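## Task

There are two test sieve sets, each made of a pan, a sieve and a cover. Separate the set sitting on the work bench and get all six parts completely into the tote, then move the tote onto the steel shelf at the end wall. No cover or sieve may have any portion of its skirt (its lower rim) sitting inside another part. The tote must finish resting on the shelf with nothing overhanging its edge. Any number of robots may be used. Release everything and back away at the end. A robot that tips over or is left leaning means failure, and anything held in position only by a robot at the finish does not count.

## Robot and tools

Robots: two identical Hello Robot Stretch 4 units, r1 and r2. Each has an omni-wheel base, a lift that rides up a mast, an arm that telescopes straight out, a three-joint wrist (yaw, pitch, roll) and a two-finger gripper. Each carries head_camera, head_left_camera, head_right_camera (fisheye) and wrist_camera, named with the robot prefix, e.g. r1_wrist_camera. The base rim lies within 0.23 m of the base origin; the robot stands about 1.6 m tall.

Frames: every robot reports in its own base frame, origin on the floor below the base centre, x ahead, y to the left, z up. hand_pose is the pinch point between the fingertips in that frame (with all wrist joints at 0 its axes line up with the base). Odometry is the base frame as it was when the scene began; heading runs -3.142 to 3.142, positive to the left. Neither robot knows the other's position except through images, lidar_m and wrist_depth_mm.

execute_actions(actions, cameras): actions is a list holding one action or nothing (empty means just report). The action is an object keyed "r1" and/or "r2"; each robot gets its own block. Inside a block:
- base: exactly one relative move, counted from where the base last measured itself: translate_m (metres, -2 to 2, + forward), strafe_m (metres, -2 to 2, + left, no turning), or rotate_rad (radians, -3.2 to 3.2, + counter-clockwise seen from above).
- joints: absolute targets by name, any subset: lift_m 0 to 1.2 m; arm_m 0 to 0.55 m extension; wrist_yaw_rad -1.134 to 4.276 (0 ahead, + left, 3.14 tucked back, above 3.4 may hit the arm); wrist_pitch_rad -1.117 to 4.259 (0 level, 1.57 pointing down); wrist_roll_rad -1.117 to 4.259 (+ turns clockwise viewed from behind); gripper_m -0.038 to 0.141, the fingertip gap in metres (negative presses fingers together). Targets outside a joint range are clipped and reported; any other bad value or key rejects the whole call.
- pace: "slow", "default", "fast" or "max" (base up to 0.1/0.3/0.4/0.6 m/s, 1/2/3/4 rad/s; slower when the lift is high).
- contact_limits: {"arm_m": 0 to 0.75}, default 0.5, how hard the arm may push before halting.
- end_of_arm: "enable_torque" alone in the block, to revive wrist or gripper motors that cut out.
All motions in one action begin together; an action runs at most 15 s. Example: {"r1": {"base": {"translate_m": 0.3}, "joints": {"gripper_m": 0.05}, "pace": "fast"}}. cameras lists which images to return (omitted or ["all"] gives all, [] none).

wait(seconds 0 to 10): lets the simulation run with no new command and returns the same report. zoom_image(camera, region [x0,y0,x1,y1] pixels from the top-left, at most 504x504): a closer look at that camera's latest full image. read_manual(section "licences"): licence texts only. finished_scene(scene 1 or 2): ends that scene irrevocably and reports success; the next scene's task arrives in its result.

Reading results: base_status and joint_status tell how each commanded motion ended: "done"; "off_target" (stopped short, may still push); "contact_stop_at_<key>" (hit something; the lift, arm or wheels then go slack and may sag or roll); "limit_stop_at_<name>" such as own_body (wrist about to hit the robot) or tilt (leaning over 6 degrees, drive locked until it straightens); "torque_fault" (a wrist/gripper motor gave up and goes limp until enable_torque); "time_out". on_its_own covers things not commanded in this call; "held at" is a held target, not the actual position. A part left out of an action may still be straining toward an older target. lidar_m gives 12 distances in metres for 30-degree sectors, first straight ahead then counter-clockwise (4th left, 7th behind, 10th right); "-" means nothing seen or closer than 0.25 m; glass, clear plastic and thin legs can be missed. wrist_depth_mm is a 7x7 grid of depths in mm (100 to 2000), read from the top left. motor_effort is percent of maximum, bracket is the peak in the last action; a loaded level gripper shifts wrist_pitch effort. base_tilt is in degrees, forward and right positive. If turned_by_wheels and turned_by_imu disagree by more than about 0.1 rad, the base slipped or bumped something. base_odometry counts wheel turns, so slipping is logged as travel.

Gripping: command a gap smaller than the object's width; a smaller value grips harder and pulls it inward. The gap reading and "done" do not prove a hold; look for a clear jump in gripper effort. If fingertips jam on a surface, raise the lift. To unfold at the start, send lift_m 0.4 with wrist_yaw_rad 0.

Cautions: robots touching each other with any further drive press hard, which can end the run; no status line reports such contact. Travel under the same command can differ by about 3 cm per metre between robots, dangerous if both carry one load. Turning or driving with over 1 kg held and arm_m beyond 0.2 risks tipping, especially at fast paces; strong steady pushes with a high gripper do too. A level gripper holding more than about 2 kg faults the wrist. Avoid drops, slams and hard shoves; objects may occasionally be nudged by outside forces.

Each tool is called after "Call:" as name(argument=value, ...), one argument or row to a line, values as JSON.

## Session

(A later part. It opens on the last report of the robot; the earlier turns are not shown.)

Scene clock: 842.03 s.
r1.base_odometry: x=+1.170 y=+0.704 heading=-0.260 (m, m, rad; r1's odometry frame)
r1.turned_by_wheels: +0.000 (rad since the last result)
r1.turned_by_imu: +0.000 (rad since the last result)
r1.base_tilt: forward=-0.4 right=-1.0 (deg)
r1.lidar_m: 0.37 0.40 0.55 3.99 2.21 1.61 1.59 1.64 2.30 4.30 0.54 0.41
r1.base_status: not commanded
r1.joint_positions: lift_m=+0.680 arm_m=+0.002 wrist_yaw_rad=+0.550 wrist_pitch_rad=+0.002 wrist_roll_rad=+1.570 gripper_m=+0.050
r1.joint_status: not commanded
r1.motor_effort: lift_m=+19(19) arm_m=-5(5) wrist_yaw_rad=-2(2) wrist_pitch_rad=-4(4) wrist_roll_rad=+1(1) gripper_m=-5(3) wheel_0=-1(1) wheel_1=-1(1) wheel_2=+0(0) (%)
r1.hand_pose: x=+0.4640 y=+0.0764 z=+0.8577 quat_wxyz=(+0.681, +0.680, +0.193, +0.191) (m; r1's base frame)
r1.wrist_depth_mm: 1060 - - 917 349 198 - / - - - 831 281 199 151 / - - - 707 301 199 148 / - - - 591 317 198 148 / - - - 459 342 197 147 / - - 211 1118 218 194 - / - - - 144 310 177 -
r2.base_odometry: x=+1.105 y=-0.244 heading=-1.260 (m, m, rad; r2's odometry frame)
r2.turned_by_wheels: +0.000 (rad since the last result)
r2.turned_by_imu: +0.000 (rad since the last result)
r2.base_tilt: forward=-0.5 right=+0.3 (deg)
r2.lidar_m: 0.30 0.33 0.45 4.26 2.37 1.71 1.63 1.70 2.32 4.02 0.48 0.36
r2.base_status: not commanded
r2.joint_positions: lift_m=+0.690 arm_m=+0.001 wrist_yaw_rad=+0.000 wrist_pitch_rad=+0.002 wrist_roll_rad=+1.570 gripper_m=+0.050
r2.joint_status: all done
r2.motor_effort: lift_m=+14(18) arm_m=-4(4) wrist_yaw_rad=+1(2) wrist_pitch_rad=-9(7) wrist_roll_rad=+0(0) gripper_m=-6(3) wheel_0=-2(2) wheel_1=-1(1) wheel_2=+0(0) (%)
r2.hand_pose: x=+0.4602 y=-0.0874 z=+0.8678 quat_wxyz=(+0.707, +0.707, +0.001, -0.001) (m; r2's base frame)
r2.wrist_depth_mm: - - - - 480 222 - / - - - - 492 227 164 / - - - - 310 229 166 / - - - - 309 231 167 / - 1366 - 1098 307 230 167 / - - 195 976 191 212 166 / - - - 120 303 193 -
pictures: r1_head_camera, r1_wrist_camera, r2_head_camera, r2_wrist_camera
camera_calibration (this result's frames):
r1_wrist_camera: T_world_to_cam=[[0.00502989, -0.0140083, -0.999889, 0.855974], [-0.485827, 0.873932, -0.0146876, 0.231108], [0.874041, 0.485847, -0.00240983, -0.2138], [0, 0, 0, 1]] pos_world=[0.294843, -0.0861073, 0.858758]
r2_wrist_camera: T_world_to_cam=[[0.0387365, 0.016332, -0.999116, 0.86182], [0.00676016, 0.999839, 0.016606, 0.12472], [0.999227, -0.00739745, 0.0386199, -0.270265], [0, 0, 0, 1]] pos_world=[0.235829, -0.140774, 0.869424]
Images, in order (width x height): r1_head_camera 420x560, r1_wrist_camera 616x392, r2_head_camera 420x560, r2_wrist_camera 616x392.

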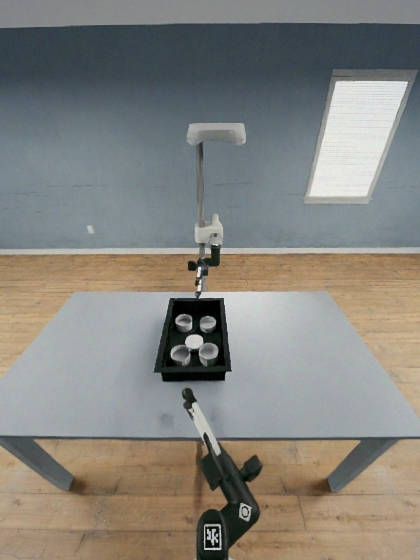

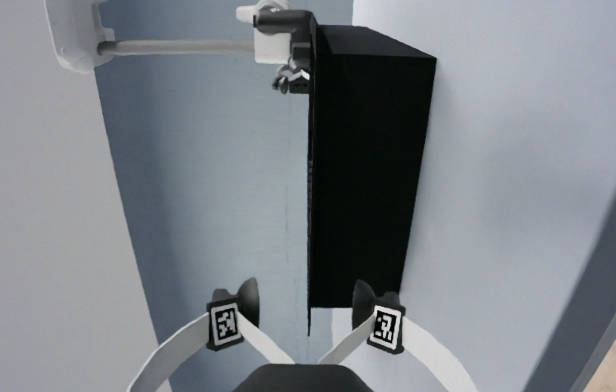

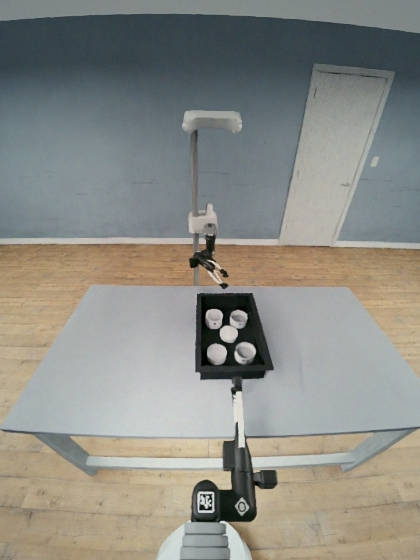

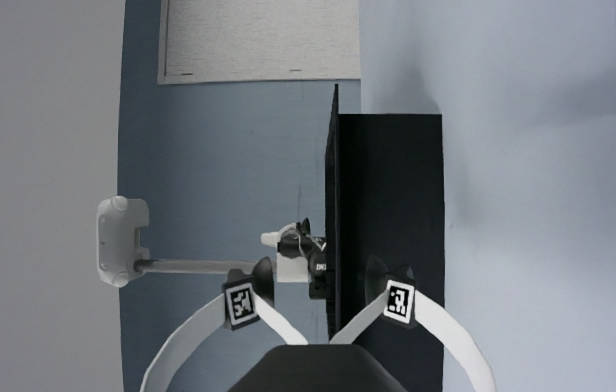

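Call:
execute_actions(
  actions=[
    {"r1": {"joints": {"arm_m": 0.05, "lift_m": 0.678}, "pace": "slow"}, "r2": {"joints": {"lift_m": 0.677, "arm_m": 0.03}, "pace": "slow"}},
  ],
  cameras=["r2_wrist_camera", "r1_wrist_camera"],
)

Scene clock: 863.93 s.
r1.base_odometry: x=+1.170 y=+0.704 heading=-0.260 (m, m, rad; r1's odometry frame)
r1.turned_by_wheels: +0.000 (rad since the last result)
r1.turned_by_imu: -0.001 (rad since the last result)
r1.base_tilt: forward=-0.4 right=-1.0 (deg)
r1.lidar_m: 0.37 0.40 0.58 4.04 2.26 1.66 1.59 1.66 2.31 4.29 0.56 0.41
r1.base_status: not commanded
r1.joint_positions: lift_m=+0.678 arm_m=+0.049 wrist_yaw_rad=+0.550 wrist_pitch_rad=+0.002 wrist_roll_rad=+1.570 gripper_m=+0.050
r1.joint_status: all done
r1.motor_effort: lift_m=+18(19) arm_m=+6(7) wrist_yaw_rad=-2(2) wrist_pitch_rad=-5(4) wrist_roll_rad=+2(2) gripper_m=-4(4) wheel_0=-1(1) wheel_1=-1(1) wheel_2=+0(0) (%)
r1.hand_pose: x=+0.5115 y=+0.0764 z=+0.8558 quat_wxyz=(+0.681, +0.680, +0.193, +0.191) (m; r1's base frame)
r1.wrist_depth_mm: 991 - - 831 336 191 - / - - - 609 238 193 - / - - - 647 253 195 144 / - - - 585 268 193 144 / - - - 301 293 192 143 / - - 210 329 218 189 - / - - - 143 301 173 -
r2.base_odometry: x=+1.105 y=-0.244 heading=-1.260 (m, m, rad; r2's odometry frame)
r2.turned_by_wheels: +0.000 (rad since the last result)
r2.turned_by_imu: -0.001 (rad since the last result)
r2.base_tilt: forward=-0.4 right=+0.4 (deg)
r2.lidar_m: 0.30 0.35 0.46 4.25 2.37 1.67 1.60 1.66 2.33 4.07 0.48 0.35
r2.base_status: not commanded
r2.joint_positions: lift_m=+0.677 arm_m=+0.029 wrist_yaw_rad=+0.000 wrist_pitch_rad=+0.002 wrist_roll_rad=+1.570 gripper_m=+0.050
r2.joint_status: all done
r2.motor_effort: lift_m=+13(9) arm_m=+5(4) wrist_yaw_rad=+2(1) wrist_pitch_rad=-8(8) wrist_roll_rad=+0(1) gripper_m=-1(0) wheel_0=-2(2) wheel_1=-1(1) wheel_2=+0(0) (%)
r2.hand_pose: x=+0.4886 y=-0.0874 z=+0.8549 quat_wxyz=(+0.707, +0.707, +0.001, -0.001) (m; r2's base frame)
r2.wrist_depth_mm: - - - - 418 193 - / - - - - 366 197 - / - - - - 281 200 - / - - - - 279 201 146 / - 1336 - 723 278 201 - / - - 195 277 191 185 - / - - - 120 274 168 -
pictures: r1_wrist_camera, r2_wrist_camera
camera_calibration (this result's frames):
r1_wrist_camera: T_world_to_cam=[[0.00502481, -0.014001, -0.999889, 0.853796], [-0.4858, 0.873947, -0.0146788, 0.254136], [0.874056, 0.48582, -0.00241024, -0.255314], [0, 0, 0, 1]] pos_world=[0.342328, -0.0861111, 0.856817]
r2_wrist_camera: T_world_to_cam=[[0.0387365, 0.0163319, -0.999116, 0.847797], [0.00676003, 0.999839, 0.0166058, 0.124742], [0.999227, -0.0073973, 0.0386198, -0.298172], [0, 0, 0, 1]] pos_world=[0.264258, -0.140774, 0.856491]
Images, in order (width x height): r1_wrist_camera 616x392, r2_wrist_camera 616x392.

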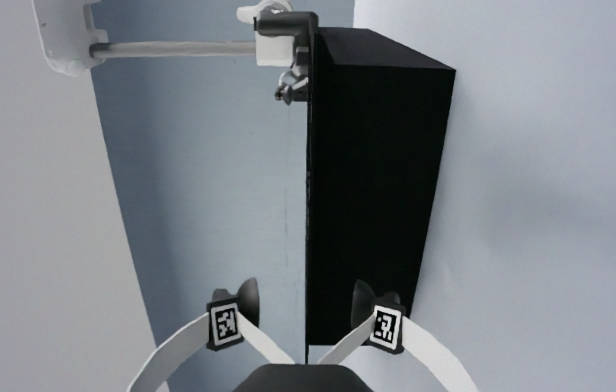

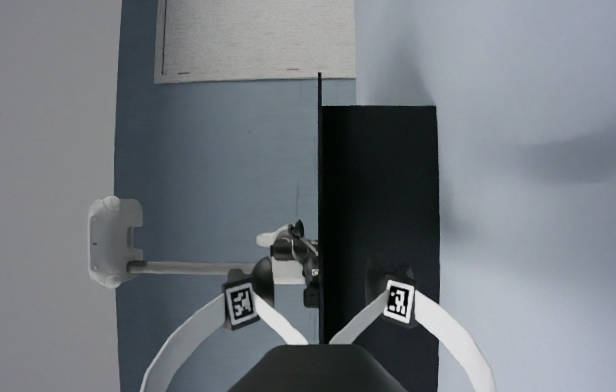

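Call:
execute_actions(
  actions=[
    {"r1": {"joints": {"arm_m": 0.09}, "contact_limits": {"arm_m": 0.1}, "pace": "slow"}, "r2": {"joints": {"arm_m": 0.059}, "contact_limits": {"arm_m": 0.1}, "pace": "slow"}},
  ],
  cameras=["r2_wrist_camera", "r1_wrist_camera", "r1_head_camera", "r2_head_camera"],
)

Call:
zoom_image(
  camera="r1_head_camera",
  region=[130, 270, 260, 420],
)

Call:
zoom_image(
  camera="r2_head_camera",
  region=[170, 260, 300, 410],
)

Scene clock: 873.50 s.
r1.base_odometry: x=+1.170 y=+0.704 heading=-0.260 (m, m, rad; r1's odometry frame)
r1.turned_by_wheels: +0.000 (rad since the last result)
r1.turned_by_imu: -0.001 (rad since the last result)
r1.base_tilt: forward=-0.4 right=-1.0 (deg)
r1.lidar_m: 0.38 0.41 0.57 4.00 2.21 1.66 1.58 1.63 2.31 4.31 0.53 0.39
r1.base_status: not commanded
r1.joint_positions: lift_m=+0.678 arm_m=+0.089 wrist_yaw_rad=+0.550 wrist_pitch_rad=+0.002 wrist_roll_rad=+1.570 gripper_m=+0.050
r1.joint_status: all done
r1.motor_effort: lift_m=+18(18) arm_m=+6(8) wrist_yaw_rad=-2(1) wrist_pitch_rad=-5(4) wrist_roll_rad=+1(0) gripper_m=-5(4) wheel_0=-1(1) wheel_1=-1(1) wheel_2=+0(0) (%)
r1.contact_limits: arm_m 0.1
r1.hand_pose: x=+0.5515 y=+0.0764 z=+0.8558 quat_wxyz=(+0.681, +0.680, +0.193, +0.191) (m; r1's base frame)
r1.wrist_depth_mm: 991 - - 778 338 191 - / - - - 574 202 193 - / - - - 597 210 193 144 / - - - 585 225 193 144 / - - - 459 243 191 143 / - - 210 274 218 189 - / - - - 143 286 172 -
r2.base_odometry: x=+1.105 y=-0.244 heading=-1.260 (m, m, rad; r2's odometry frame)
r2.turned_by_wheels: +0.000 (rad since the last result)
r2.turned_by_imu: -0.001 (rad since the last result)
r2.base_tilt: forward=-0.4 right=+0.4 (deg)
r2.lidar_m: 0.32 0.30 0.47 4.24 2.37 1.70 1.60 1.68 2.32 4.07 0.46 0.35
r2.base_status: not commanded
r2.joint_positions: lift_m=+0.677 arm_m=+0.058 wrist_yaw_rad=+0.000 wrist_pitch_rad=+0.002 wrist_roll_rad=+1.570 gripper_m=+0.050
r2.joint_status: all done
r2.motor_effort: lift_m=+13(13) arm_m=+4(6) wrist_yaw_rad=+1(1) wrist_pitch_rad=-8(7) wrist_roll_rad=+0(1) gripper_m=-6(2) wheel_0=-2(2) wheel_1=-1(1) wheel_2=+1(0) (%)
r2.contact_limits: arm_m 0.1
r2.hand_pose: x=+0.5176 y=-0.0874 z=+0.8549 quat_wxyz=(+0.707, +0.707, +0.001, -0.001) (m; r2's base frame)
r2.wrist_depth_mm: - - - - 415 193 - / - - - - 366 196 - / - - - - 252 200 - / - - - - 251 200 146 / - 1308 - 654 250 200 - / - - 195 249 191 184 - / - - - 120 247 167 -
pictures: r1_head_camera, r1_wrist_camera, r2_head_camera, r2_wrist_camera
camera_calibration (this result's frames):
r1_wrist_camera: T_world_to_cam=[[0.00502443, -0.0140006, -0.999889, 0.853595], [-0.485792, 0.873951, -0.0146783, 0.273568], [0.87406, 0.485812, -0.00241027, -0.290282], [0, 0, 0, 1]] pos_world=[0.382332, -0.0861122, 0.856817]
r2_wrist_camera: T_world_to_cam=[[0.0387365, 0.016332, -0.999116, 0.846674], [0.00676009, 0.999839, 0.016606, 0.124546], [0.999227, -0.00739737, 0.0386198, -0.327146], [0, 0, 0, 1]] pos_world=[0.293254, -0.140774, 0.856491]
Images, in order (width x height): r1_head_camera 420x560, r1_wrist_camera 616x392, r2_head_camera 420x560, r2_wrist_camera 616x392.

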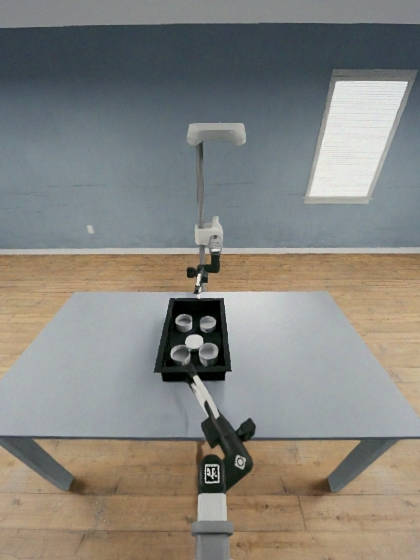

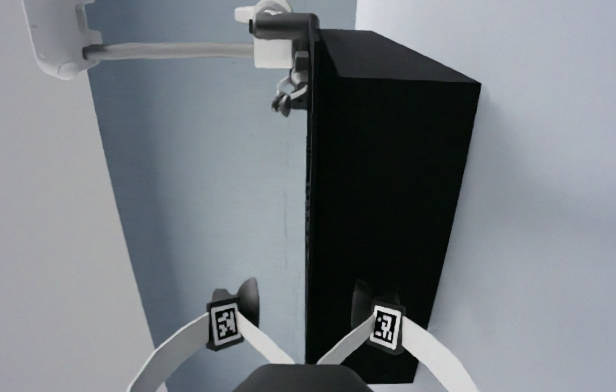

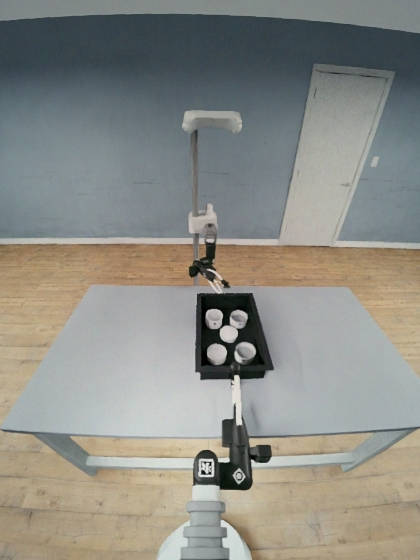

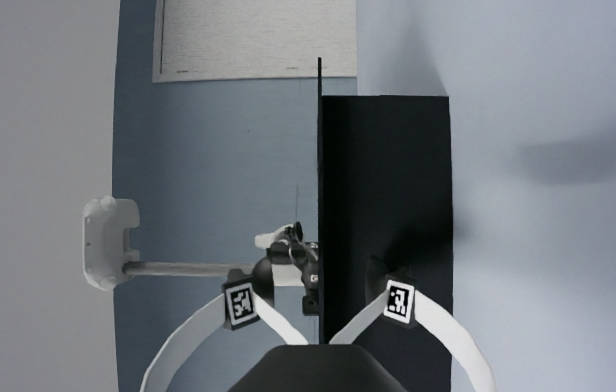

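Region (130, 270, 260, 420) of r1_head_camera's 420x560 image, scaled by 3.360, with more detail than that image has; it fills the left 437 columns of this view, and the rest is white.

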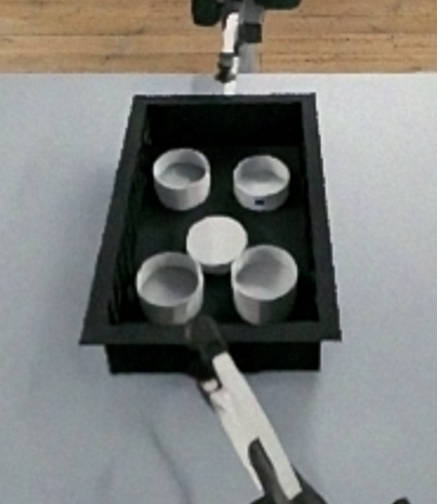

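Region (170, 260, 300, 410) of r2_head_camera's 420x560 image, scaled by 3.360, with more detail than that image has; it fills the left 437 columns of this view, and the rest is white.

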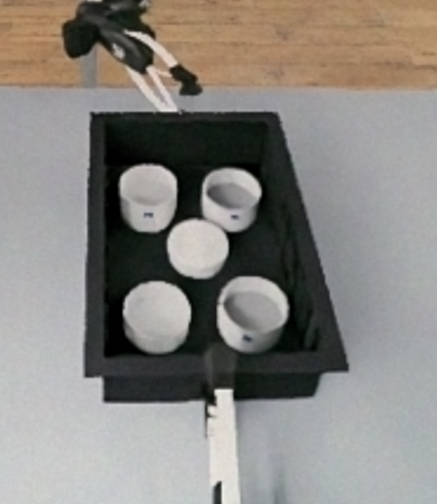

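Call:
execute_actions(
  actions=[
    {"r1": {"joints": {"arm_m": 0.095, "gripper_m": 0.02}, "contact_limits": {"arm_m": 0.1}, "pace": "slow"}, "r2": {"joints": {"arm_m": 0.061, "gripper_m": 0.02}, "contact_limits": {"arm_m": 0.1}, "pace": "slow"}},
  ],
  cameras=["r2_wrist_camera", "r1_wrist_camera"],
)

Scene clock: 883.17 s.
r1.base_odometry: x=+1.170 y=+0.704 heading=-0.260 (m, m, rad; r1's odometry frame)
r1.turned_by_wheels: +0.000 (rad since the last result)
r1.turned_by_imu: -0.001 (rad since the last result)
r1.base_tilt: forward=-0.4 right=-1.0 (deg)
r1.lidar_m: 0.36 0.39 0.56 4.01 2.24 1.65 1.57 1.67 2.29 4.30 0.53 0.38
r1.base_status: not commanded
r1.joint_positions: lift_m=+0.678 arm_m=+0.094 wrist_yaw_rad=+0.550 wrist_pitch_rad=+0.002 wrist_roll_rad=+1.570 gripper_m=+0.020
r1.joint_status: all done
r1.motor_effort: lift_m=+19(18) arm_m=+6(7) wrist_yaw_rad=-2(3) wrist_pitch_rad=-4(5) wrist_roll_rad=+0(0) gripper_m=-5(6) wheel_0=-1(1) wheel_1=-1(1) wheel_2=+0(0) (%)
r1.contact_limits: arm_m 0.1
r1.hand_pose: x=+0.5565 y=+0.0764 z=+0.8558 quat_wxyz=(+0.681, +0.680, +0.193, +0.191) (m; r1's base frame)
r1.wrist_depth_mm: 991 - - 778 336 191 - / - - - 564 196 191 - / - - - 597 205 193 144 / - - - 591 220 193 143 / - - - 459 238 191 143 / - - - 226 250 189 - / - - - 155 181 174 -
r2.base_odometry: x=+1.105 y=-0.244 heading=-1.260 (m, m, rad; r2's odometry frame)
r2.turned_by_wheels: +0.000 (rad since the last result)
r2.turned_by_imu: -0.001 (rad since the last result)
r2.base_tilt: forward=-0.5 right=+0.3 (deg)
r2.lidar_m: 0.33 0.33 0.49 4.25 2.37 1.70 1.64 1.68 2.31 4.03 0.49 0.37
r2.base_status: not commanded
r2.joint_positions: lift_m=+0.677 arm_m=+0.060 wrist_yaw_rad=+0.000 wrist_pitch_rad=+0.002 wrist_roll_rad=+1.570 gripper_m=+0.020
r2.joint_status: all done
r2.motor_effort: lift_m=+13(13) arm_m=+4(6) wrist_yaw_rad=+2(1) wrist_pitch_rad=-8(8) wrist_roll_rad=+0(0) gripper_m=-5(7) wheel_0=-2(2) wheel_1=-1(1) wheel_2=+0(1) (%)
r2.contact_limits: arm_m 0.1
r2.hand_pose: x=+0.5196 y=-0.0874 z=+0.8549 quat_wxyz=(+0.707, +0.707, +0.001, -0.001) (m; r2's base frame)
r2.wrist_depth_mm: - - - - 415 193 - / - - - - 319 196 - / - - - - 250 199 - / - - - - 249 200 146 / - 1308 - 249 248 200 - / - - 191 215 191 198 - / - - - 121 245 162 -
pictures: r1_wrist_camera, r2_wrist_camera
camera_calibration (this result's frames):
r1_wrist_camera: T_world_to_cam=[[0.00502448, -0.0140006, -0.999889, 0.85357], [-0.485792, 0.873951, -0.0146783, 0.275995], [0.87406, 0.485812, -0.00241021, -0.294649], [0, 0, 0, 1]] pos_world=[0.387329, -0.0861122, 0.856817]
r2_wrist_camera: T_world_to_cam=[[0.0387364, 0.0163317, -0.999116, 0.846596], [0.00676009, 0.999839, 0.0166056, 0.124533], [0.999227, -0.00739736, 0.0386198, -0.329145], [0, 0, 0, 1]] pos_world=[0.295255, -0.140774, 0.856491]
Images, in order (width x height): r1_wrist_camera 616x392, r2_wrist_camera 616x392.

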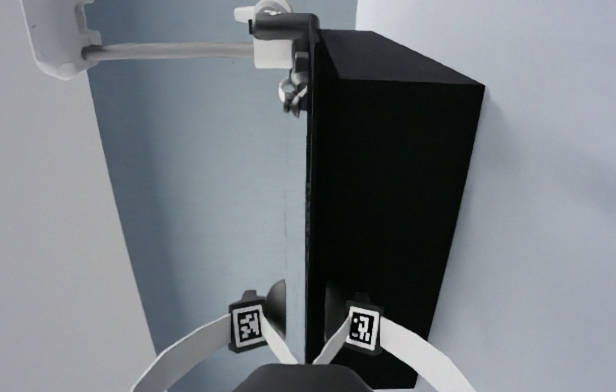

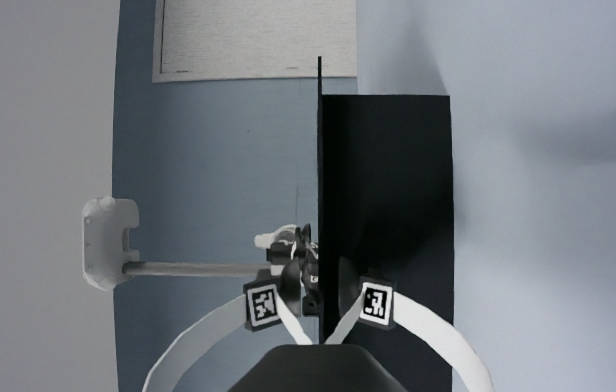

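Call:
execute_actions(
  actions=[
    {"r1": {"joints": {"arm_m": 0.1, "gripper_m": -0.025}, "contact_limits": {"arm_m": 0.2}, "pace": "slow"}, "r2": {"joints": {"arm_m": 0.066, "gripper_m": -0.025}, "contact_limits": {"arm_m": 0.2}, "pace": "slow"}},
  ],
  cameras=["r2_wrist_camera", "r1_wrist_camera", "r1_head_camera", "r2_head_camera"],
)

Call:
zoom_image(
  camera="r1_head_camera",
  region=[130, 270, 260, 420],
)

Call:
zoom_image(
  camera="r2_head_camera",
  region=[170, 260, 300, 410],
)

Scene clock: 894.17 s.
r1.base_odometry: x=+1.170 y=+0.704 heading=-0.260 (m, m, rad; r1's odometry frame)
r1.turned_by_wheels: +0.000 (rad since the last result)
r1.turned_by_imu: -0.001 (rad since the last result)
r1.base_tilt: forward=-0.4 right=-1.0 (deg)
r1.lidar_m: 0.38 0.40 0.56 4.04 2.25 1.65 1.57 1.65 2.27 4.32 0.53 0.40
r1.base_status: not commanded
r1.joint_positions: lift_m=+0.678 arm_m=+0.100 wrist_yaw_rad=+0.548 wrist_pitch_rad=+0.004 wrist_roll_rad=+1.570 gripper_m=-0.024
r1.joint_status: all done
r1.motor_effort: lift_m=+19(19) arm_m=+3(4) wrist_yaw_rad=+6(5) wrist_pitch_rad=-9(10) wrist_roll_rad=+1(1) gripper_m=-21(23) wheel_0=-1(1) wheel_1=-1(1) wheel_2=+0(0) (%)
r1.contact_limits: arm_m 0.2
r1.hand_pose: x=+0.5623 y=+0.0756 z=+0.8552 quat_wxyz=(+0.681, +0.680, +0.193, +0.190) (m; r1's base frame)
r1.wrist_depth_mm: 960 - - 768 332 190 - / - - - 559 193 187 - / - - - 597 201 191 143 / - - - 222 216 190 143 / - - - 239 231 189 142 / - - - 204 248 187 - / - - 180 167 178 165 -
r2.base_odometry: x=+1.106 y=-0.244 heading=-1.260 (m, m, rad; r2's odometry frame)
r2.turned_by_wheels: +0.000 (rad since the last result)
r2.turned_by_imu: -0.001 (rad since the last result)
r2.base_tilt: forward=-0.4 right=+0.3 (deg)
r2.lidar_m: 0.32 0.31 0.43 4.24 2.39 1.73 1.60 1.71 2.34 4.05 0.48 0.37
r2.base_status: not commanded
r2.joint_positions: lift_m=+0.677 arm_m=+0.066 wrist_yaw_rad=+0.005 wrist_pitch_rad=+0.003 wrist_roll_rad=+1.570 gripper_m=-0.024
r2.joint_status: all done
r2.motor_effort: lift_m=+13(13) arm_m=+1(6) wrist_yaw_rad=-12(12) wrist_pitch_rad=-10(12) wrist_roll_rad=-2(0) gripper_m=-20(19) wheel_0=-2(2) wheel_1=-1(1) wheel_2=+4(4) (%)
r2.contact_limits: arm_m 0.2
r2.hand_pose: x=+0.5256 y=-0.0861 z=+0.8546 quat_wxyz=(+0.707, +0.707, +0.003, +0.001) (m; r2's base frame)
r2.wrist_depth_mm: - - - - 413 192 - / - - - - 317 196 - / - - - - 241 198 - / - - - - 239 199 145 / - 1336 - 647 238 200 - / - - - 208 182 183 - / - - - 129 236 157 -
pictures: r1_head_camera, r1_wrist_camera, r2_head_camera, r2_wrist_camera
camera_calibration (this result's frames):
r1_wrist_camera: T_world_to_cam=[[0.00326502, -0.0148562, -0.999884, 0.853984], [-0.483452, 0.875249, -0.0145831, 0.277999], [0.875365, 0.483444, -0.00432458, -0.298253], [0, 0, 0, 1]] pos_world=[0.392691, -0.0864426, 0.85665]
r2_wrist_camera: T_world_to_cam=[[0.0378735, 0.0167023, -0.999143, 0.846603], [0.00200949, 0.999857, 0.0167905, 0.125461], [0.999281, -0.00264368, 0.0378345, -0.334121], [0, 0, 0, 1]] pos_world=[0.301565, -0.140467, 0.856412]
Images, in order (width x height): r1_head_camera 420x560, r1_wrist_camera 616x392, r2_head_camera 420x560, r2_wrist_camera 616x392.

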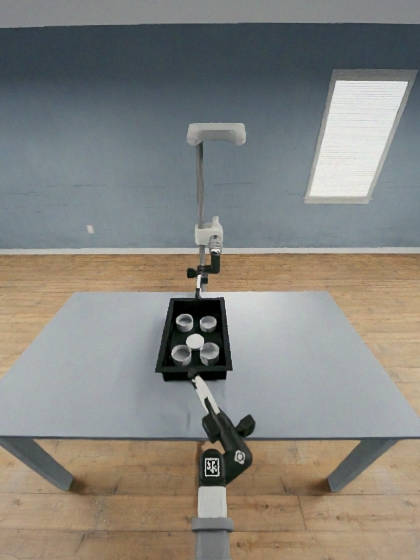

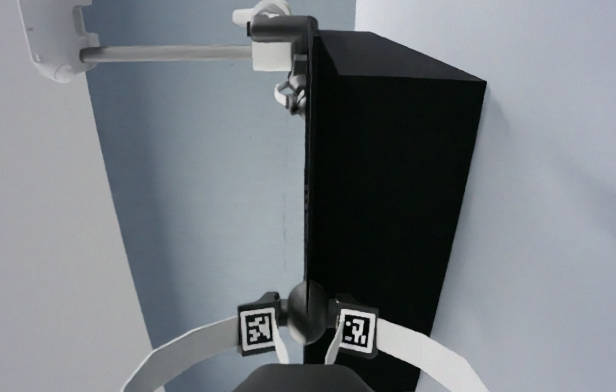

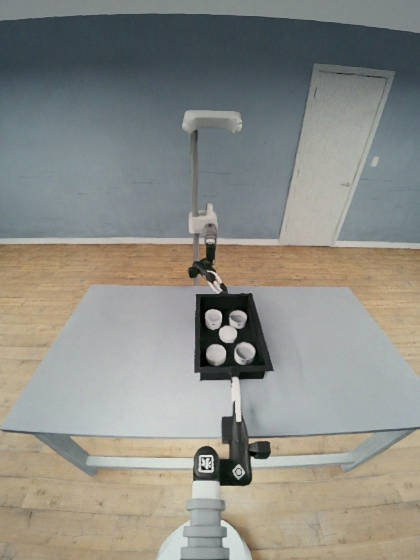

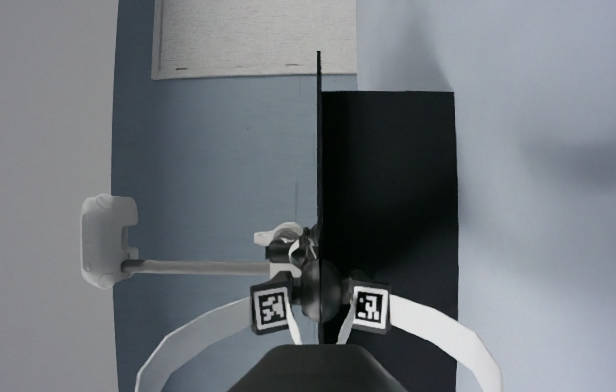

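Region (130, 270, 260, 420) of r1_head_camera's 420x560 image, scaled by 3.360, with more detail than that image has; it fills the left 437 columns of this view, and the rest is white.

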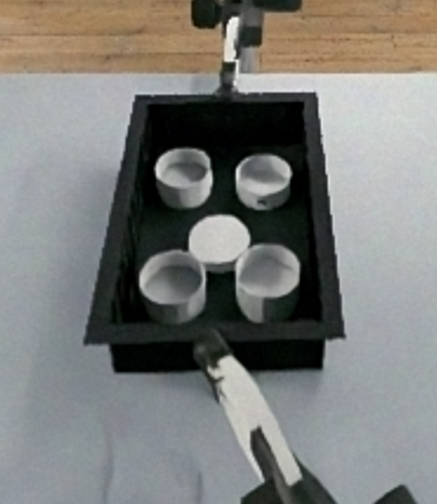

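Region (170, 260, 300, 410) of r2_head_camera's 420x560 image, scaled by 3.360, with more detail than that image has; it fills the left 437 columns of this view, and the rest is white.

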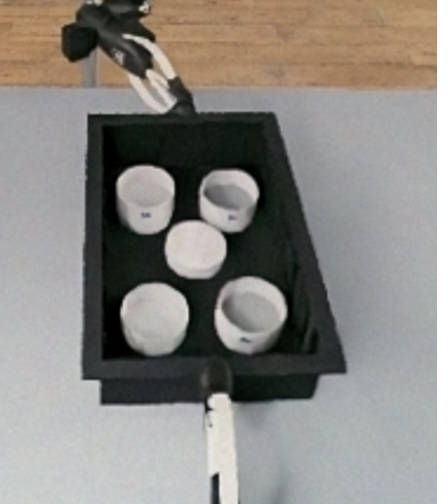

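Call:
execute_actions(
  actions=[
    {"r1": {"joints": {"gripper_m": 0.008}, "pace": "default"}},
  ],
  cameras=["r1_wrist_camera"],
)

Scene clock: 906.07 s.
r1.base_odometry: x=+1.170 y=+0.704 heading=-0.260 (m, m, rad; r1's odometry frame)
r1.turned_by_wheels: +0.000 (rad since the last result)
r1.turned_by_imu: -0.001 (rad since the last result)
r1.base_tilt: forward=-0.4 right=-1.0 (deg)
r1.lidar_m: 0.36 0.39 0.53 4.03 2.24 1.66 1.58 1.66 2.30 4.30 0.55 0.40
r1.base_status: not commanded
r1.joint_positions: lift_m=+0.678 arm_m=+0.100 wrist_yaw_rad=+0.550 wrist_pitch_rad=+0.003 wrist_roll_rad=+1.570 gripper_m=+0.008
r1.joint_status: all done
r1.motor_effort: lift_m=+18(19) arm_m=+3(3) wrist_yaw_rad=+1(7) wrist_pitch_rad=-5(11) wrist_roll_rad=+2(1) gripper_m=-8(21) wheel_0=-1(1) wheel_1=-1(1) wheel_2=+0(0) (%)
r1.hand_pose: x=+0.5622 y=+0.0761 z=+0.8556 quat_wxyz=(+0.681, +0.680, +0.193, +0.191) (m; r1's base frame)
r1.wrist_depth_mm: 946 - - 759 336 190 - / - - - 559 195 190 - / - - - 597 203 193 144 / - - - 591 217 193 144 / - - - 243 236 190 143 / - - - 207 252 188 - / - - 182 160 181 174 -
r2.base_odometry: x=+1.105 y=-0.244 heading=-1.260 (m, m, rad; r2's odometry frame)
r2.turned_by_wheels: +0.000 (rad since the last result)
r2.turned_by_imu: -0.001 (rad since the last result)
r2.base_tilt: forward=-0.5 right=+0.3 (deg)
r2.lidar_m: 0.32 0.32 0.48 4.26 2.36 1.72 1.62 1.69 2.30 4.04 0.48 0.35
r2.base_status: not commanded
r2.joint_positions: lift_m=+0.677 arm_m=+0.066 wrist_yaw_rad=+0.001 wrist_pitch_rad=+0.003 wrist_roll_rad=+1.570 gripper_m=-0.025
r2.joint_status: not commanded
r2.motor_effort: lift_m=+13(13) arm_m=+1(1) wrist_yaw_rad=-1(13) wrist_pitch_rad=-11(11) wrist_roll_rad=-1(1) gripper_m=-16(20) wheel_0=-2(2) wheel_1=-1(1) wheel_2=+2(4) (%)
r2.hand_pose: x=+0.5253 y=-0.0871 z=+0.8546 quat_wxyz=(+0.707, +0.707, +0.002, -0.001) (m; r2's base frame)
r2.wrist_depth_mm: - - - - 410 191 - / - - - - 314 195 - / - - - - 241 198 - / - - - - 238 199 - / - 1308 - 640 237 199 - / - - 184 208 181 182 - / - - - 127 235 156 -
pictures: r1_wrist_camera
camera_calibration (this result's frames):
r1_wrist_camera: T_world_to_cam=[[0.00465314, -0.014017, -0.999891, 0.853614], [-0.485095, 0.874341, -0.0145144, 0.278384], [0.874449, 0.485109, -0.00273115, -0.29937], [0, 0, 0, 1]] pos_world=[0.392854, -0.0862105, 0.856744]
Images, in order (width x height): r1_wrist_camera 616x392.

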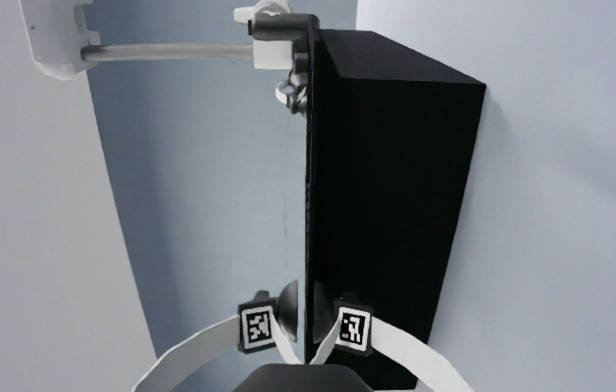

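Call:
execute_actions(
  actions=[
    {"r1": {"base": {"strafe_m": 0.004}, "joints": {"gripper_m": -0.025, "arm_m": 0.107}, "contact_limits": {"arm_m": 0.3}, "pace": "slow"}},
  ],
  cameras=["r1_wrist_camera", "r1_head_camera", "r2_head_camera"],
)

Call:
zoom_image(
  camera="r1_head_camera",
  region=[130, 270, 260, 420],
)

Call:
zoom_image(
  camera="r2_head_camera",
  region=[170, 260, 300, 410],
)

Scene clock: 920.43 s.
r1.base_odometry: x=+1.171 y=+0.708 heading=-0.260 (m, m, rad; r1's odometry frame)
r1.turned_by_wheels: +0.000 (rad since the last result)
r1.turned_by_imu: -0.001 (rad since the last result)
r1.base_tilt: forward=-0.4 right=-1.0 (deg)
r1.lidar_m: 0.38 0.40 0.55 4.02 2.22 1.66 1.57 1.68 2.31 4.29 0.55 0.39
r1.base_status: done
r1.joint_positions: lift_m=+0.678 arm_m=+0.106 wrist_yaw_rad=+0.550 wrist_pitch_rad=+0.004 wrist_roll_rad=+1.570 gripper_m=-0.024
r1.joint_status: all done
r1.motor_effort: lift_m=+19(19) arm_m=+4(2) wrist_yaw_rad=+0(0) wrist_pitch_rad=-8(9) wrist_roll_rad=-1(1) gripper_m=-20(20) wheel_0=-2(4) wheel_1=+4(4) wheel_2=+0(9) (%)
r1.contact_limits: arm_m 0.3
r1.hand_pose: x=+0.5689 y=+0.0761 z=+0.8553 quat_wxyz=(+0.681, +0.680, +0.193, +0.191) (m; r1's base frame)
r1.wrist_depth_mm: 976 - - 759 330 189 - / - - - 549 185 180 - / - - - 591 196 190 143 / - - - 216 211 190 143 / - - - 233 226 189 141 / - - - 208 243 186 - / - - 180 167 178 166 -
r2.base_odometry: x=+1.105 y=-0.244 heading=-1.260 (m, m, rad; r2's odometry frame)
r2.turned_by_wheels: +0.000 (rad since the last result)
r2.turned_by_imu: -0.001 (rad since the last result)
r2.base_tilt: forward=-0.4 right=+0.3 (deg)
r2.lidar_m: 0.31 0.33 0.47 4.26 2.37 1.69 1.62 1.72 2.32 4.05 0.47 0.34
r2.base_status: not commanded
r2.joint_positions: lift_m=+0.677 arm_m=+0.066 wrist_yaw_rad=+0.002 wrist_pitch_rad=+0.003 wrist_roll_rad=+1.570 gripper_m=-0.025
r2.joint_status: not commanded
r2.motor_effort: lift_m=+14(13) arm_m=+1(1) wrist_yaw_rad=-3(3) wrist_pitch_rad=-11(10) wrist_roll_rad=+0(0) gripper_m=-17(15) wheel_0=-2(2) wheel_1=-1(1) wheel_2=+2(2) (%)
r2.hand_pose: x=+0.5254 y=-0.0869 z=+0.8546 quat_wxyz=(+0.707, +0.707, +0.002, -0.001) (m; r2's base frame)
r2.wrist_depth_mm: - - - - 413 191 - / - - - - 315 195 - / - - - - 241 198 - / - - - - 240 199 149 / - 1308 - 647 238 199 - / - - 184 208 182 182 - / - - - 128 236 156 -
pictures: r1_head_camera, r1_wrist_camera, r2_head_camera
camera_calibration (this result's frames):
r1_wrist_camera: T_world_to_cam=[[0.00354032, -0.0146992, -0.999886, 0.853887], [-0.485174, 0.874296, -0.0145708, 0.281722], [0.87441, 0.48517, -0.00403639, -0.304131], [0, 0, 0, 1]] pos_world=[0.399596, -0.0862015, 0.856667]
Images, in order (width x height): r1_head_camera 420x560, r1_wrist_camera 616x392, r2_head_camera 420x560.

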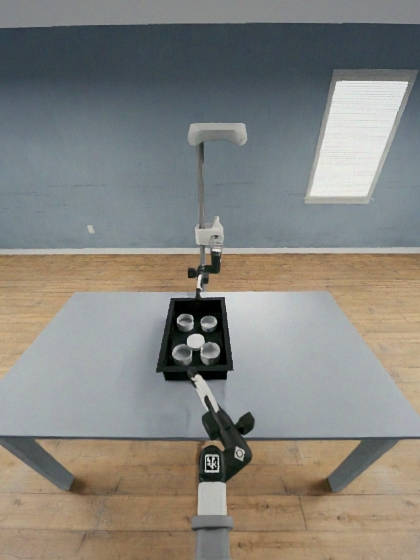

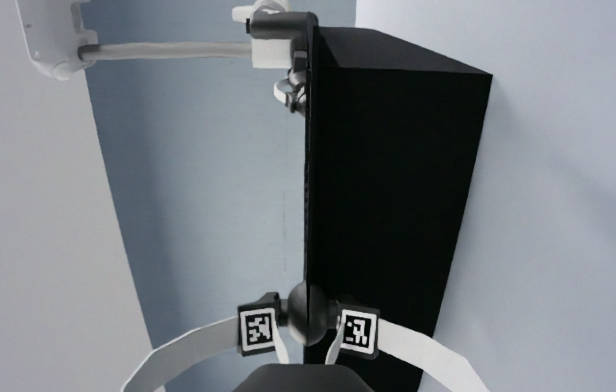

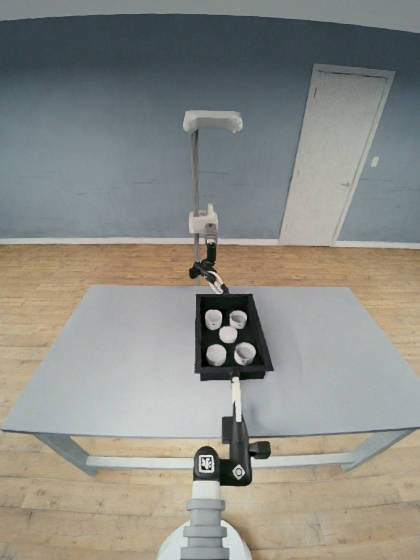

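Region (130, 270, 260, 420) of r1_head_camera's 420x560 image, scaled by 3.360, with more detail than that image has; it fills the left 437 columns of this view, and the rest is white.

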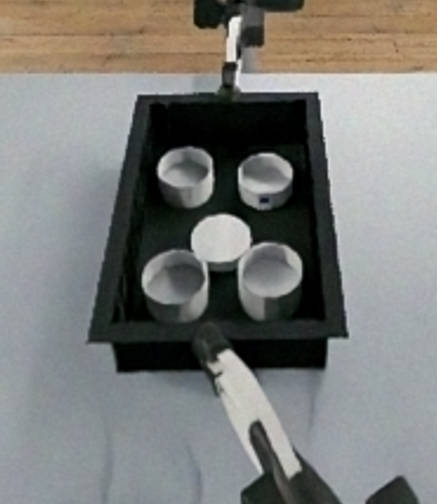

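Region (170, 260, 300, 410) of r2_head_camera's 420x560 image, scaled by 3.360, with more detail than that image has; it fills the left 437 columns of this view, and the rest is white.

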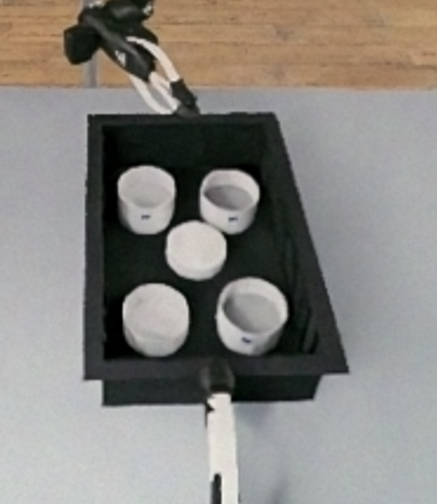

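Call:
execute_actions(
  actions=[
    {"r1": {"joints": {"lift_m": 0.728}, "pace": "slow"}, "r2": {"joints": {"lift_m": 0.727}, "pace": "slow"}},
  ],
  cameras=["r1_wrist_camera", "r2_wrist_camera", "r1_head_camera", "r2_head_camera"],
)

Scene clock: 925.47 s.
r1.base_odometry: x=+1.171 y=+0.708 heading=-0.260 (m, m, rad; r1's odometry frame)
r1.turned_by_wheels: +0.000 (rad since the last result)
r1.turned_by_imu: -0.001 (rad since the last result)
r1.base_tilt: forward=-0.4 right=-1.0 (deg)
r1.lidar_m: 0.36 0.37 0.54 3.97 2.22 1.67 1.59 1.66 2.31 4.30 0.54 0.40
r1.base_status: not commanded
r1.joint_positions: lift_m=+0.728 arm_m=+0.106 wrist_yaw_rad=+0.549 wrist_pitch_rad=+0.008 wrist_roll_rad=+1.570 gripper_m=-0.024
r1.joint_status: all done
r1.motor_effort: lift_m=+26(24) arm_m=+4(4) wrist_yaw_rad=+3(4) wrist_pitch_rad=-21(24) wrist_roll_rad=+1(1) gripper_m=-18(19) wheel_0=-2(2) wheel_1=+3(4) wheel_2=+0(0) (%)
r1.hand_pose: x=+0.5690 y=+0.0759 z=+0.9034 quat_wxyz=(+0.682, +0.680, +0.194, +0.189) (m; r1's base frame)
r1.wrist_depth_mm: 960 - - 759 418 285 - / - - - 549 186 220 206 / - - - 585 195 234 208 / - - - 574 211 249 208 / - - - 445 227 263 206 / - - - 204 241 278 205 / - - 177 156 181 241 -
r2.base_odometry: x=+1.105 y=-0.244 heading=-1.260 (m, m, rad; r2's odometry frame)
r2.turned_by_wheels: +0.000 (rad since the last result)
r2.turned_by_imu: -0.001 (rad since the last result)
r2.base_tilt: forward=-0.5 right=+0.3 (deg)
r2.lidar_m: 0.31 0.32 0.45 4.25 2.35 1.68 1.62 1.69 2.32 4.08 0.49 0.36
r2.base_status: not commanded
r2.joint_positions: lift_m=+0.727 arm_m=+0.066 wrist_yaw_rad=+0.002 wrist_pitch_rad=+0.008 wrist_roll_rad=+1.570 gripper_m=-0.025
r2.joint_status: all done
r2.on_its_own: wrist_pitch_rad is at rest, and its effort (-24) is outside its rest range (-23 to +23)
r2.motor_effort: lift_m=+23(25) arm_m=+1(1) wrist_yaw_rad=-5(5) wrist_pitch_rad=-24(26) wrist_roll_rad=-1(0) gripper_m=-15(19) wheel_0=-2(2) wheel_1=-1(1) wheel_2=+2(2) (%)
r2.hand_pose: x=+0.5254 y=-0.0867 z=+0.9024 quat_wxyz=(+0.707, +0.707, +0.004, -0.002) (m; r2's base frame)
r2.wrist_depth_mm: - - - - 609 289 - / - - - - 469 293 216 / - - - - 241 276 213 / - - - - 240 259 213 / - 1308 - 621 238 259 213 / - - - 202 182 256 217 / - - - 125 236 235 -
pictures: r1_head_camera, r1_wrist_camera, r2_head_camera, r2_wrist_camera
camera_calibration (this result's frames):
r1_wrist_camera: T_world_to_cam=[[-0.000365536, -0.0168763, -0.999858, 0.904351], [-0.484443, 0.874701, -0.0145867, 0.282256], [0.874823, 0.484368, -0.00849534, -0.300013], [0, 0, 0, 1]] pos_world=[0.399526, -0.0863114, 0.905791]
r2_wrist_camera: T_world_to_cam=[[0.0332052, 0.0166206, -0.99931, 0.896995], [0.00441054, 0.99985, 0.0167762, 0.12408], [0.999439, -0.00496455, 0.0331269, -0.33176], [0, 0, 0, 1]] pos_world=[0.301242, -0.140617, 0.905285]
Images, in order (width x height): r1_head_camera 420x560, r1_wrist_camera 616x392, r2_head_camera 420x560, r2_wrist_camera 616x392.

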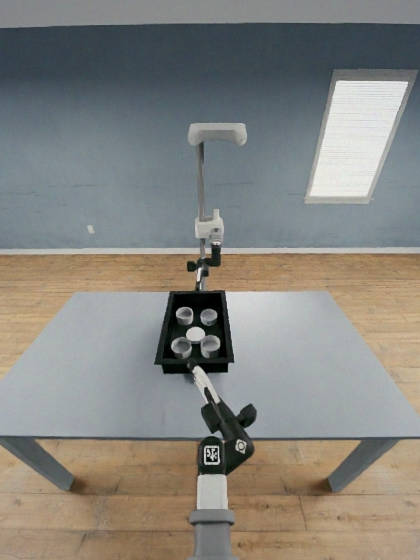

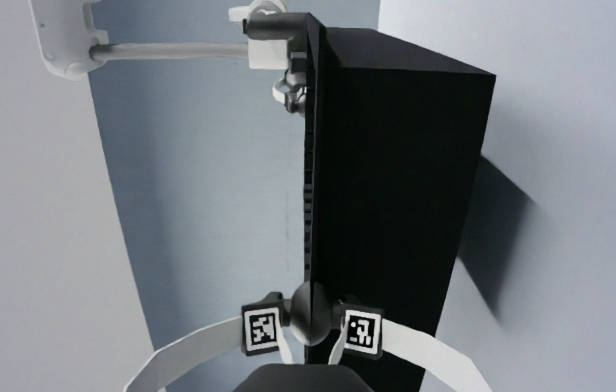

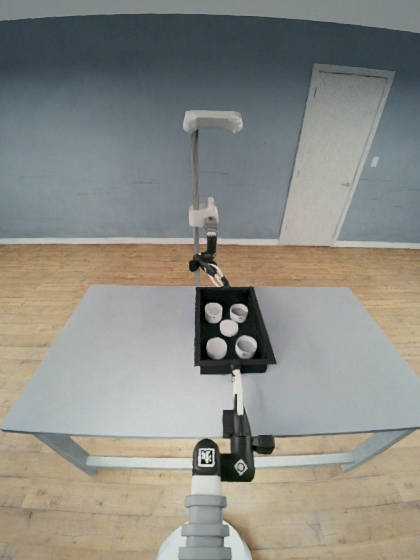

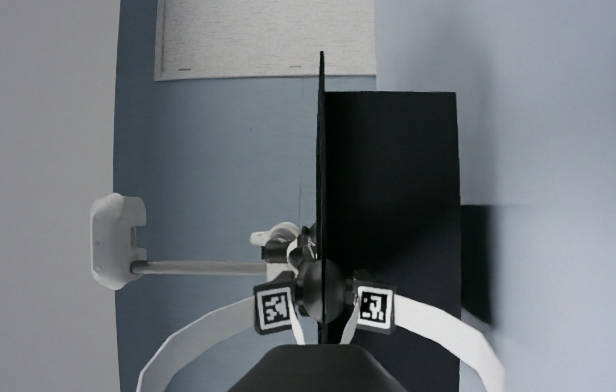

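Call:
execute_actions(
  actions=[
    {"r1": {"base": {"strafe_m": 0.5}, "pace": "default"}, "r2": {"base": {"strafe_m": -0.5}, "pace": "default"}},
  ],
  cameras=["r1_wrist_camera", "r2_wrist_camera", "r1_head_camera", "r2_head_camera"],
)

Scene clock: 936.57 s.
r1.base_odometry: x=+1.300 y=+1.191 heading=-0.260 (m, m, rad; r1's odometry frame)
r1.turned_by_wheels: +0.000 (rad since the last result)
r1.turned_by_imu: -0.002 (rad since the last result)
r1.base_tilt: forward=-0.4 right=-1.0 (deg)
r1.lidar_m: 0.35 0.37 3.61 3.50 2.23 1.63 1.58 1.67 2.30 4.82 0.54 0.39
r1.base_status: done
r1.joint_positions: lift_m=+0.728 arm_m=+0.107 wrist_yaw_rad=+0.547 wrist_pitch_rad=+0.008 wrist_roll_rad=+1.570 gripper_m=-0.024
r1.joint_status: not commanded
r1.motor_effort: lift_m=+26(25) arm_m=+1(4) wrist_yaw_rad=+10(11) wrist_pitch_rad=-22(22) wrist_roll_rad=+0(0) gripper_m=-21(22) wheel_0=-1(11) wheel_1=-3(11) wheel_2=+2(2) (%)
r1.hand_pose: x=+0.5695 y=+0.0753 z=+0.9034 quat_wxyz=(+0.682, +0.680, +0.194, +0.188) (m; r1's base frame)
r1.wrist_depth_mm: 946 - - 759 421 283 - / - - - 554 193 221 209 / - - - 597 203 235 210 / - - - 580 218 250 209 / - - - 455 236 266 207 / - - - 203 252 281 207 / - - 177 156 180 242 -
r2.base_odometry: x=+0.629 y=-0.397 heading=-1.260 (m, m, rad; r2's odometry frame)
r2.turned_by_wheels: +0.000 (rad since the last result)
r2.turned_by_imu: +0.002 (rad since the last result)
r2.base_tilt: forward=-0.4 right=+0.3 (deg)
r2.lidar_m: 0.33 0.35 0.48 4.76 2.34 1.71 1.61 1.67 2.34 3.54 3.65 0.37
r2.base_status: done
r2.joint_positions: lift_m=+0.727 arm_m=+0.066 wrist_yaw_rad=+0.005 wrist_pitch_rad=+0.008 wrist_roll_rad=+1.570 gripper_m=-0.024
r2.joint_status: not commanded
r2.on_its_own: wrist_pitch_rad is at rest, and its effort (-25) is outside its rest range (-23 to +23)
r2.motor_effort: lift_m=+23(23) arm_m=+0(1) wrist_yaw_rad=-12(16) wrist_pitch_rad=-25(26) wrist_roll_rad=-1(0) gripper_m=-20(18) wheel_0=-2(7) wheel_1=+0(9) wheel_2=+5(6) (%)
r2.hand_pose: x=+0.5257 y=-0.0861 z=+0.9025 quat_wxyz=(+0.707, +0.707, +0.004, -0.001) (m; r2's base frame)
r2.wrist_depth_mm: - - - - - 290 - / - - - - 473 293 216 / - - - - 241 277 213 / - - - - 240 259 213 / - 1308 - 621 238 259 213 / - - - 201 182 257 218 / - - - 125 236 236 -
pictures: r1_head_camera, r1_wrist_camera, r2_head_camera, r2_wrist_camera
camera_calibration (this result's frames):
r1_wrist_camera: T_world_to_cam=[[-0.000441153, -0.0168478, -0.999858, 0.904422], [-0.482687, 0.875672, -0.0145423, 0.281931], [0.875793, 0.482612, -0.00851851, -0.300624], [0, 0, 0, 1]] pos_world=[0.399767, -0.0865566, 0.905833]
r2_wrist_camera: T_world_to_cam=[[0.0331011, 0.0167375, -0.999312, 0.897075], [0.00212591, 0.999856, 0.0168171, 0.124583], [0.99945, -0.00268111, 0.0330607, -0.331823], [0, 0, 0, 1]] pos_world=[0.301682, -0.140469, 0.905333]
Images, in order (width x height): r1_head_camera 420x560, r1_wrist_camera 616x392, r2_head_camera 420x560, r2_wrist_camera 616x392.

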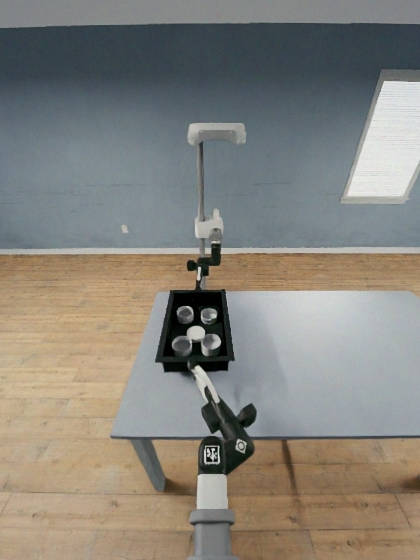

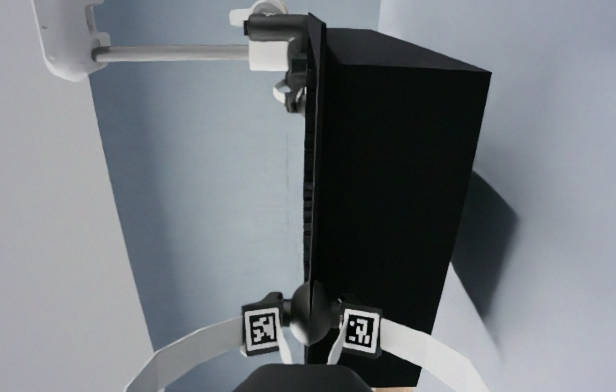

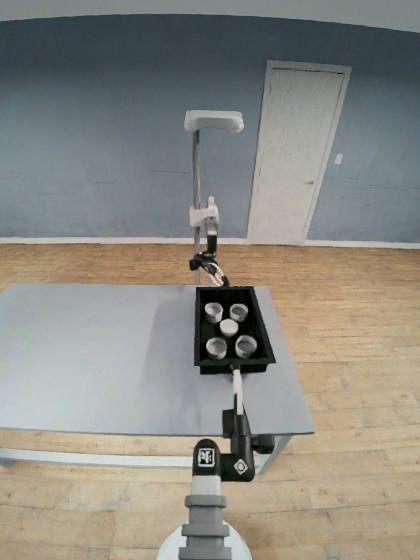

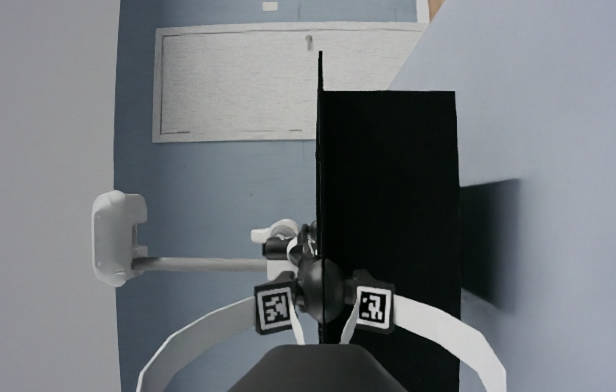

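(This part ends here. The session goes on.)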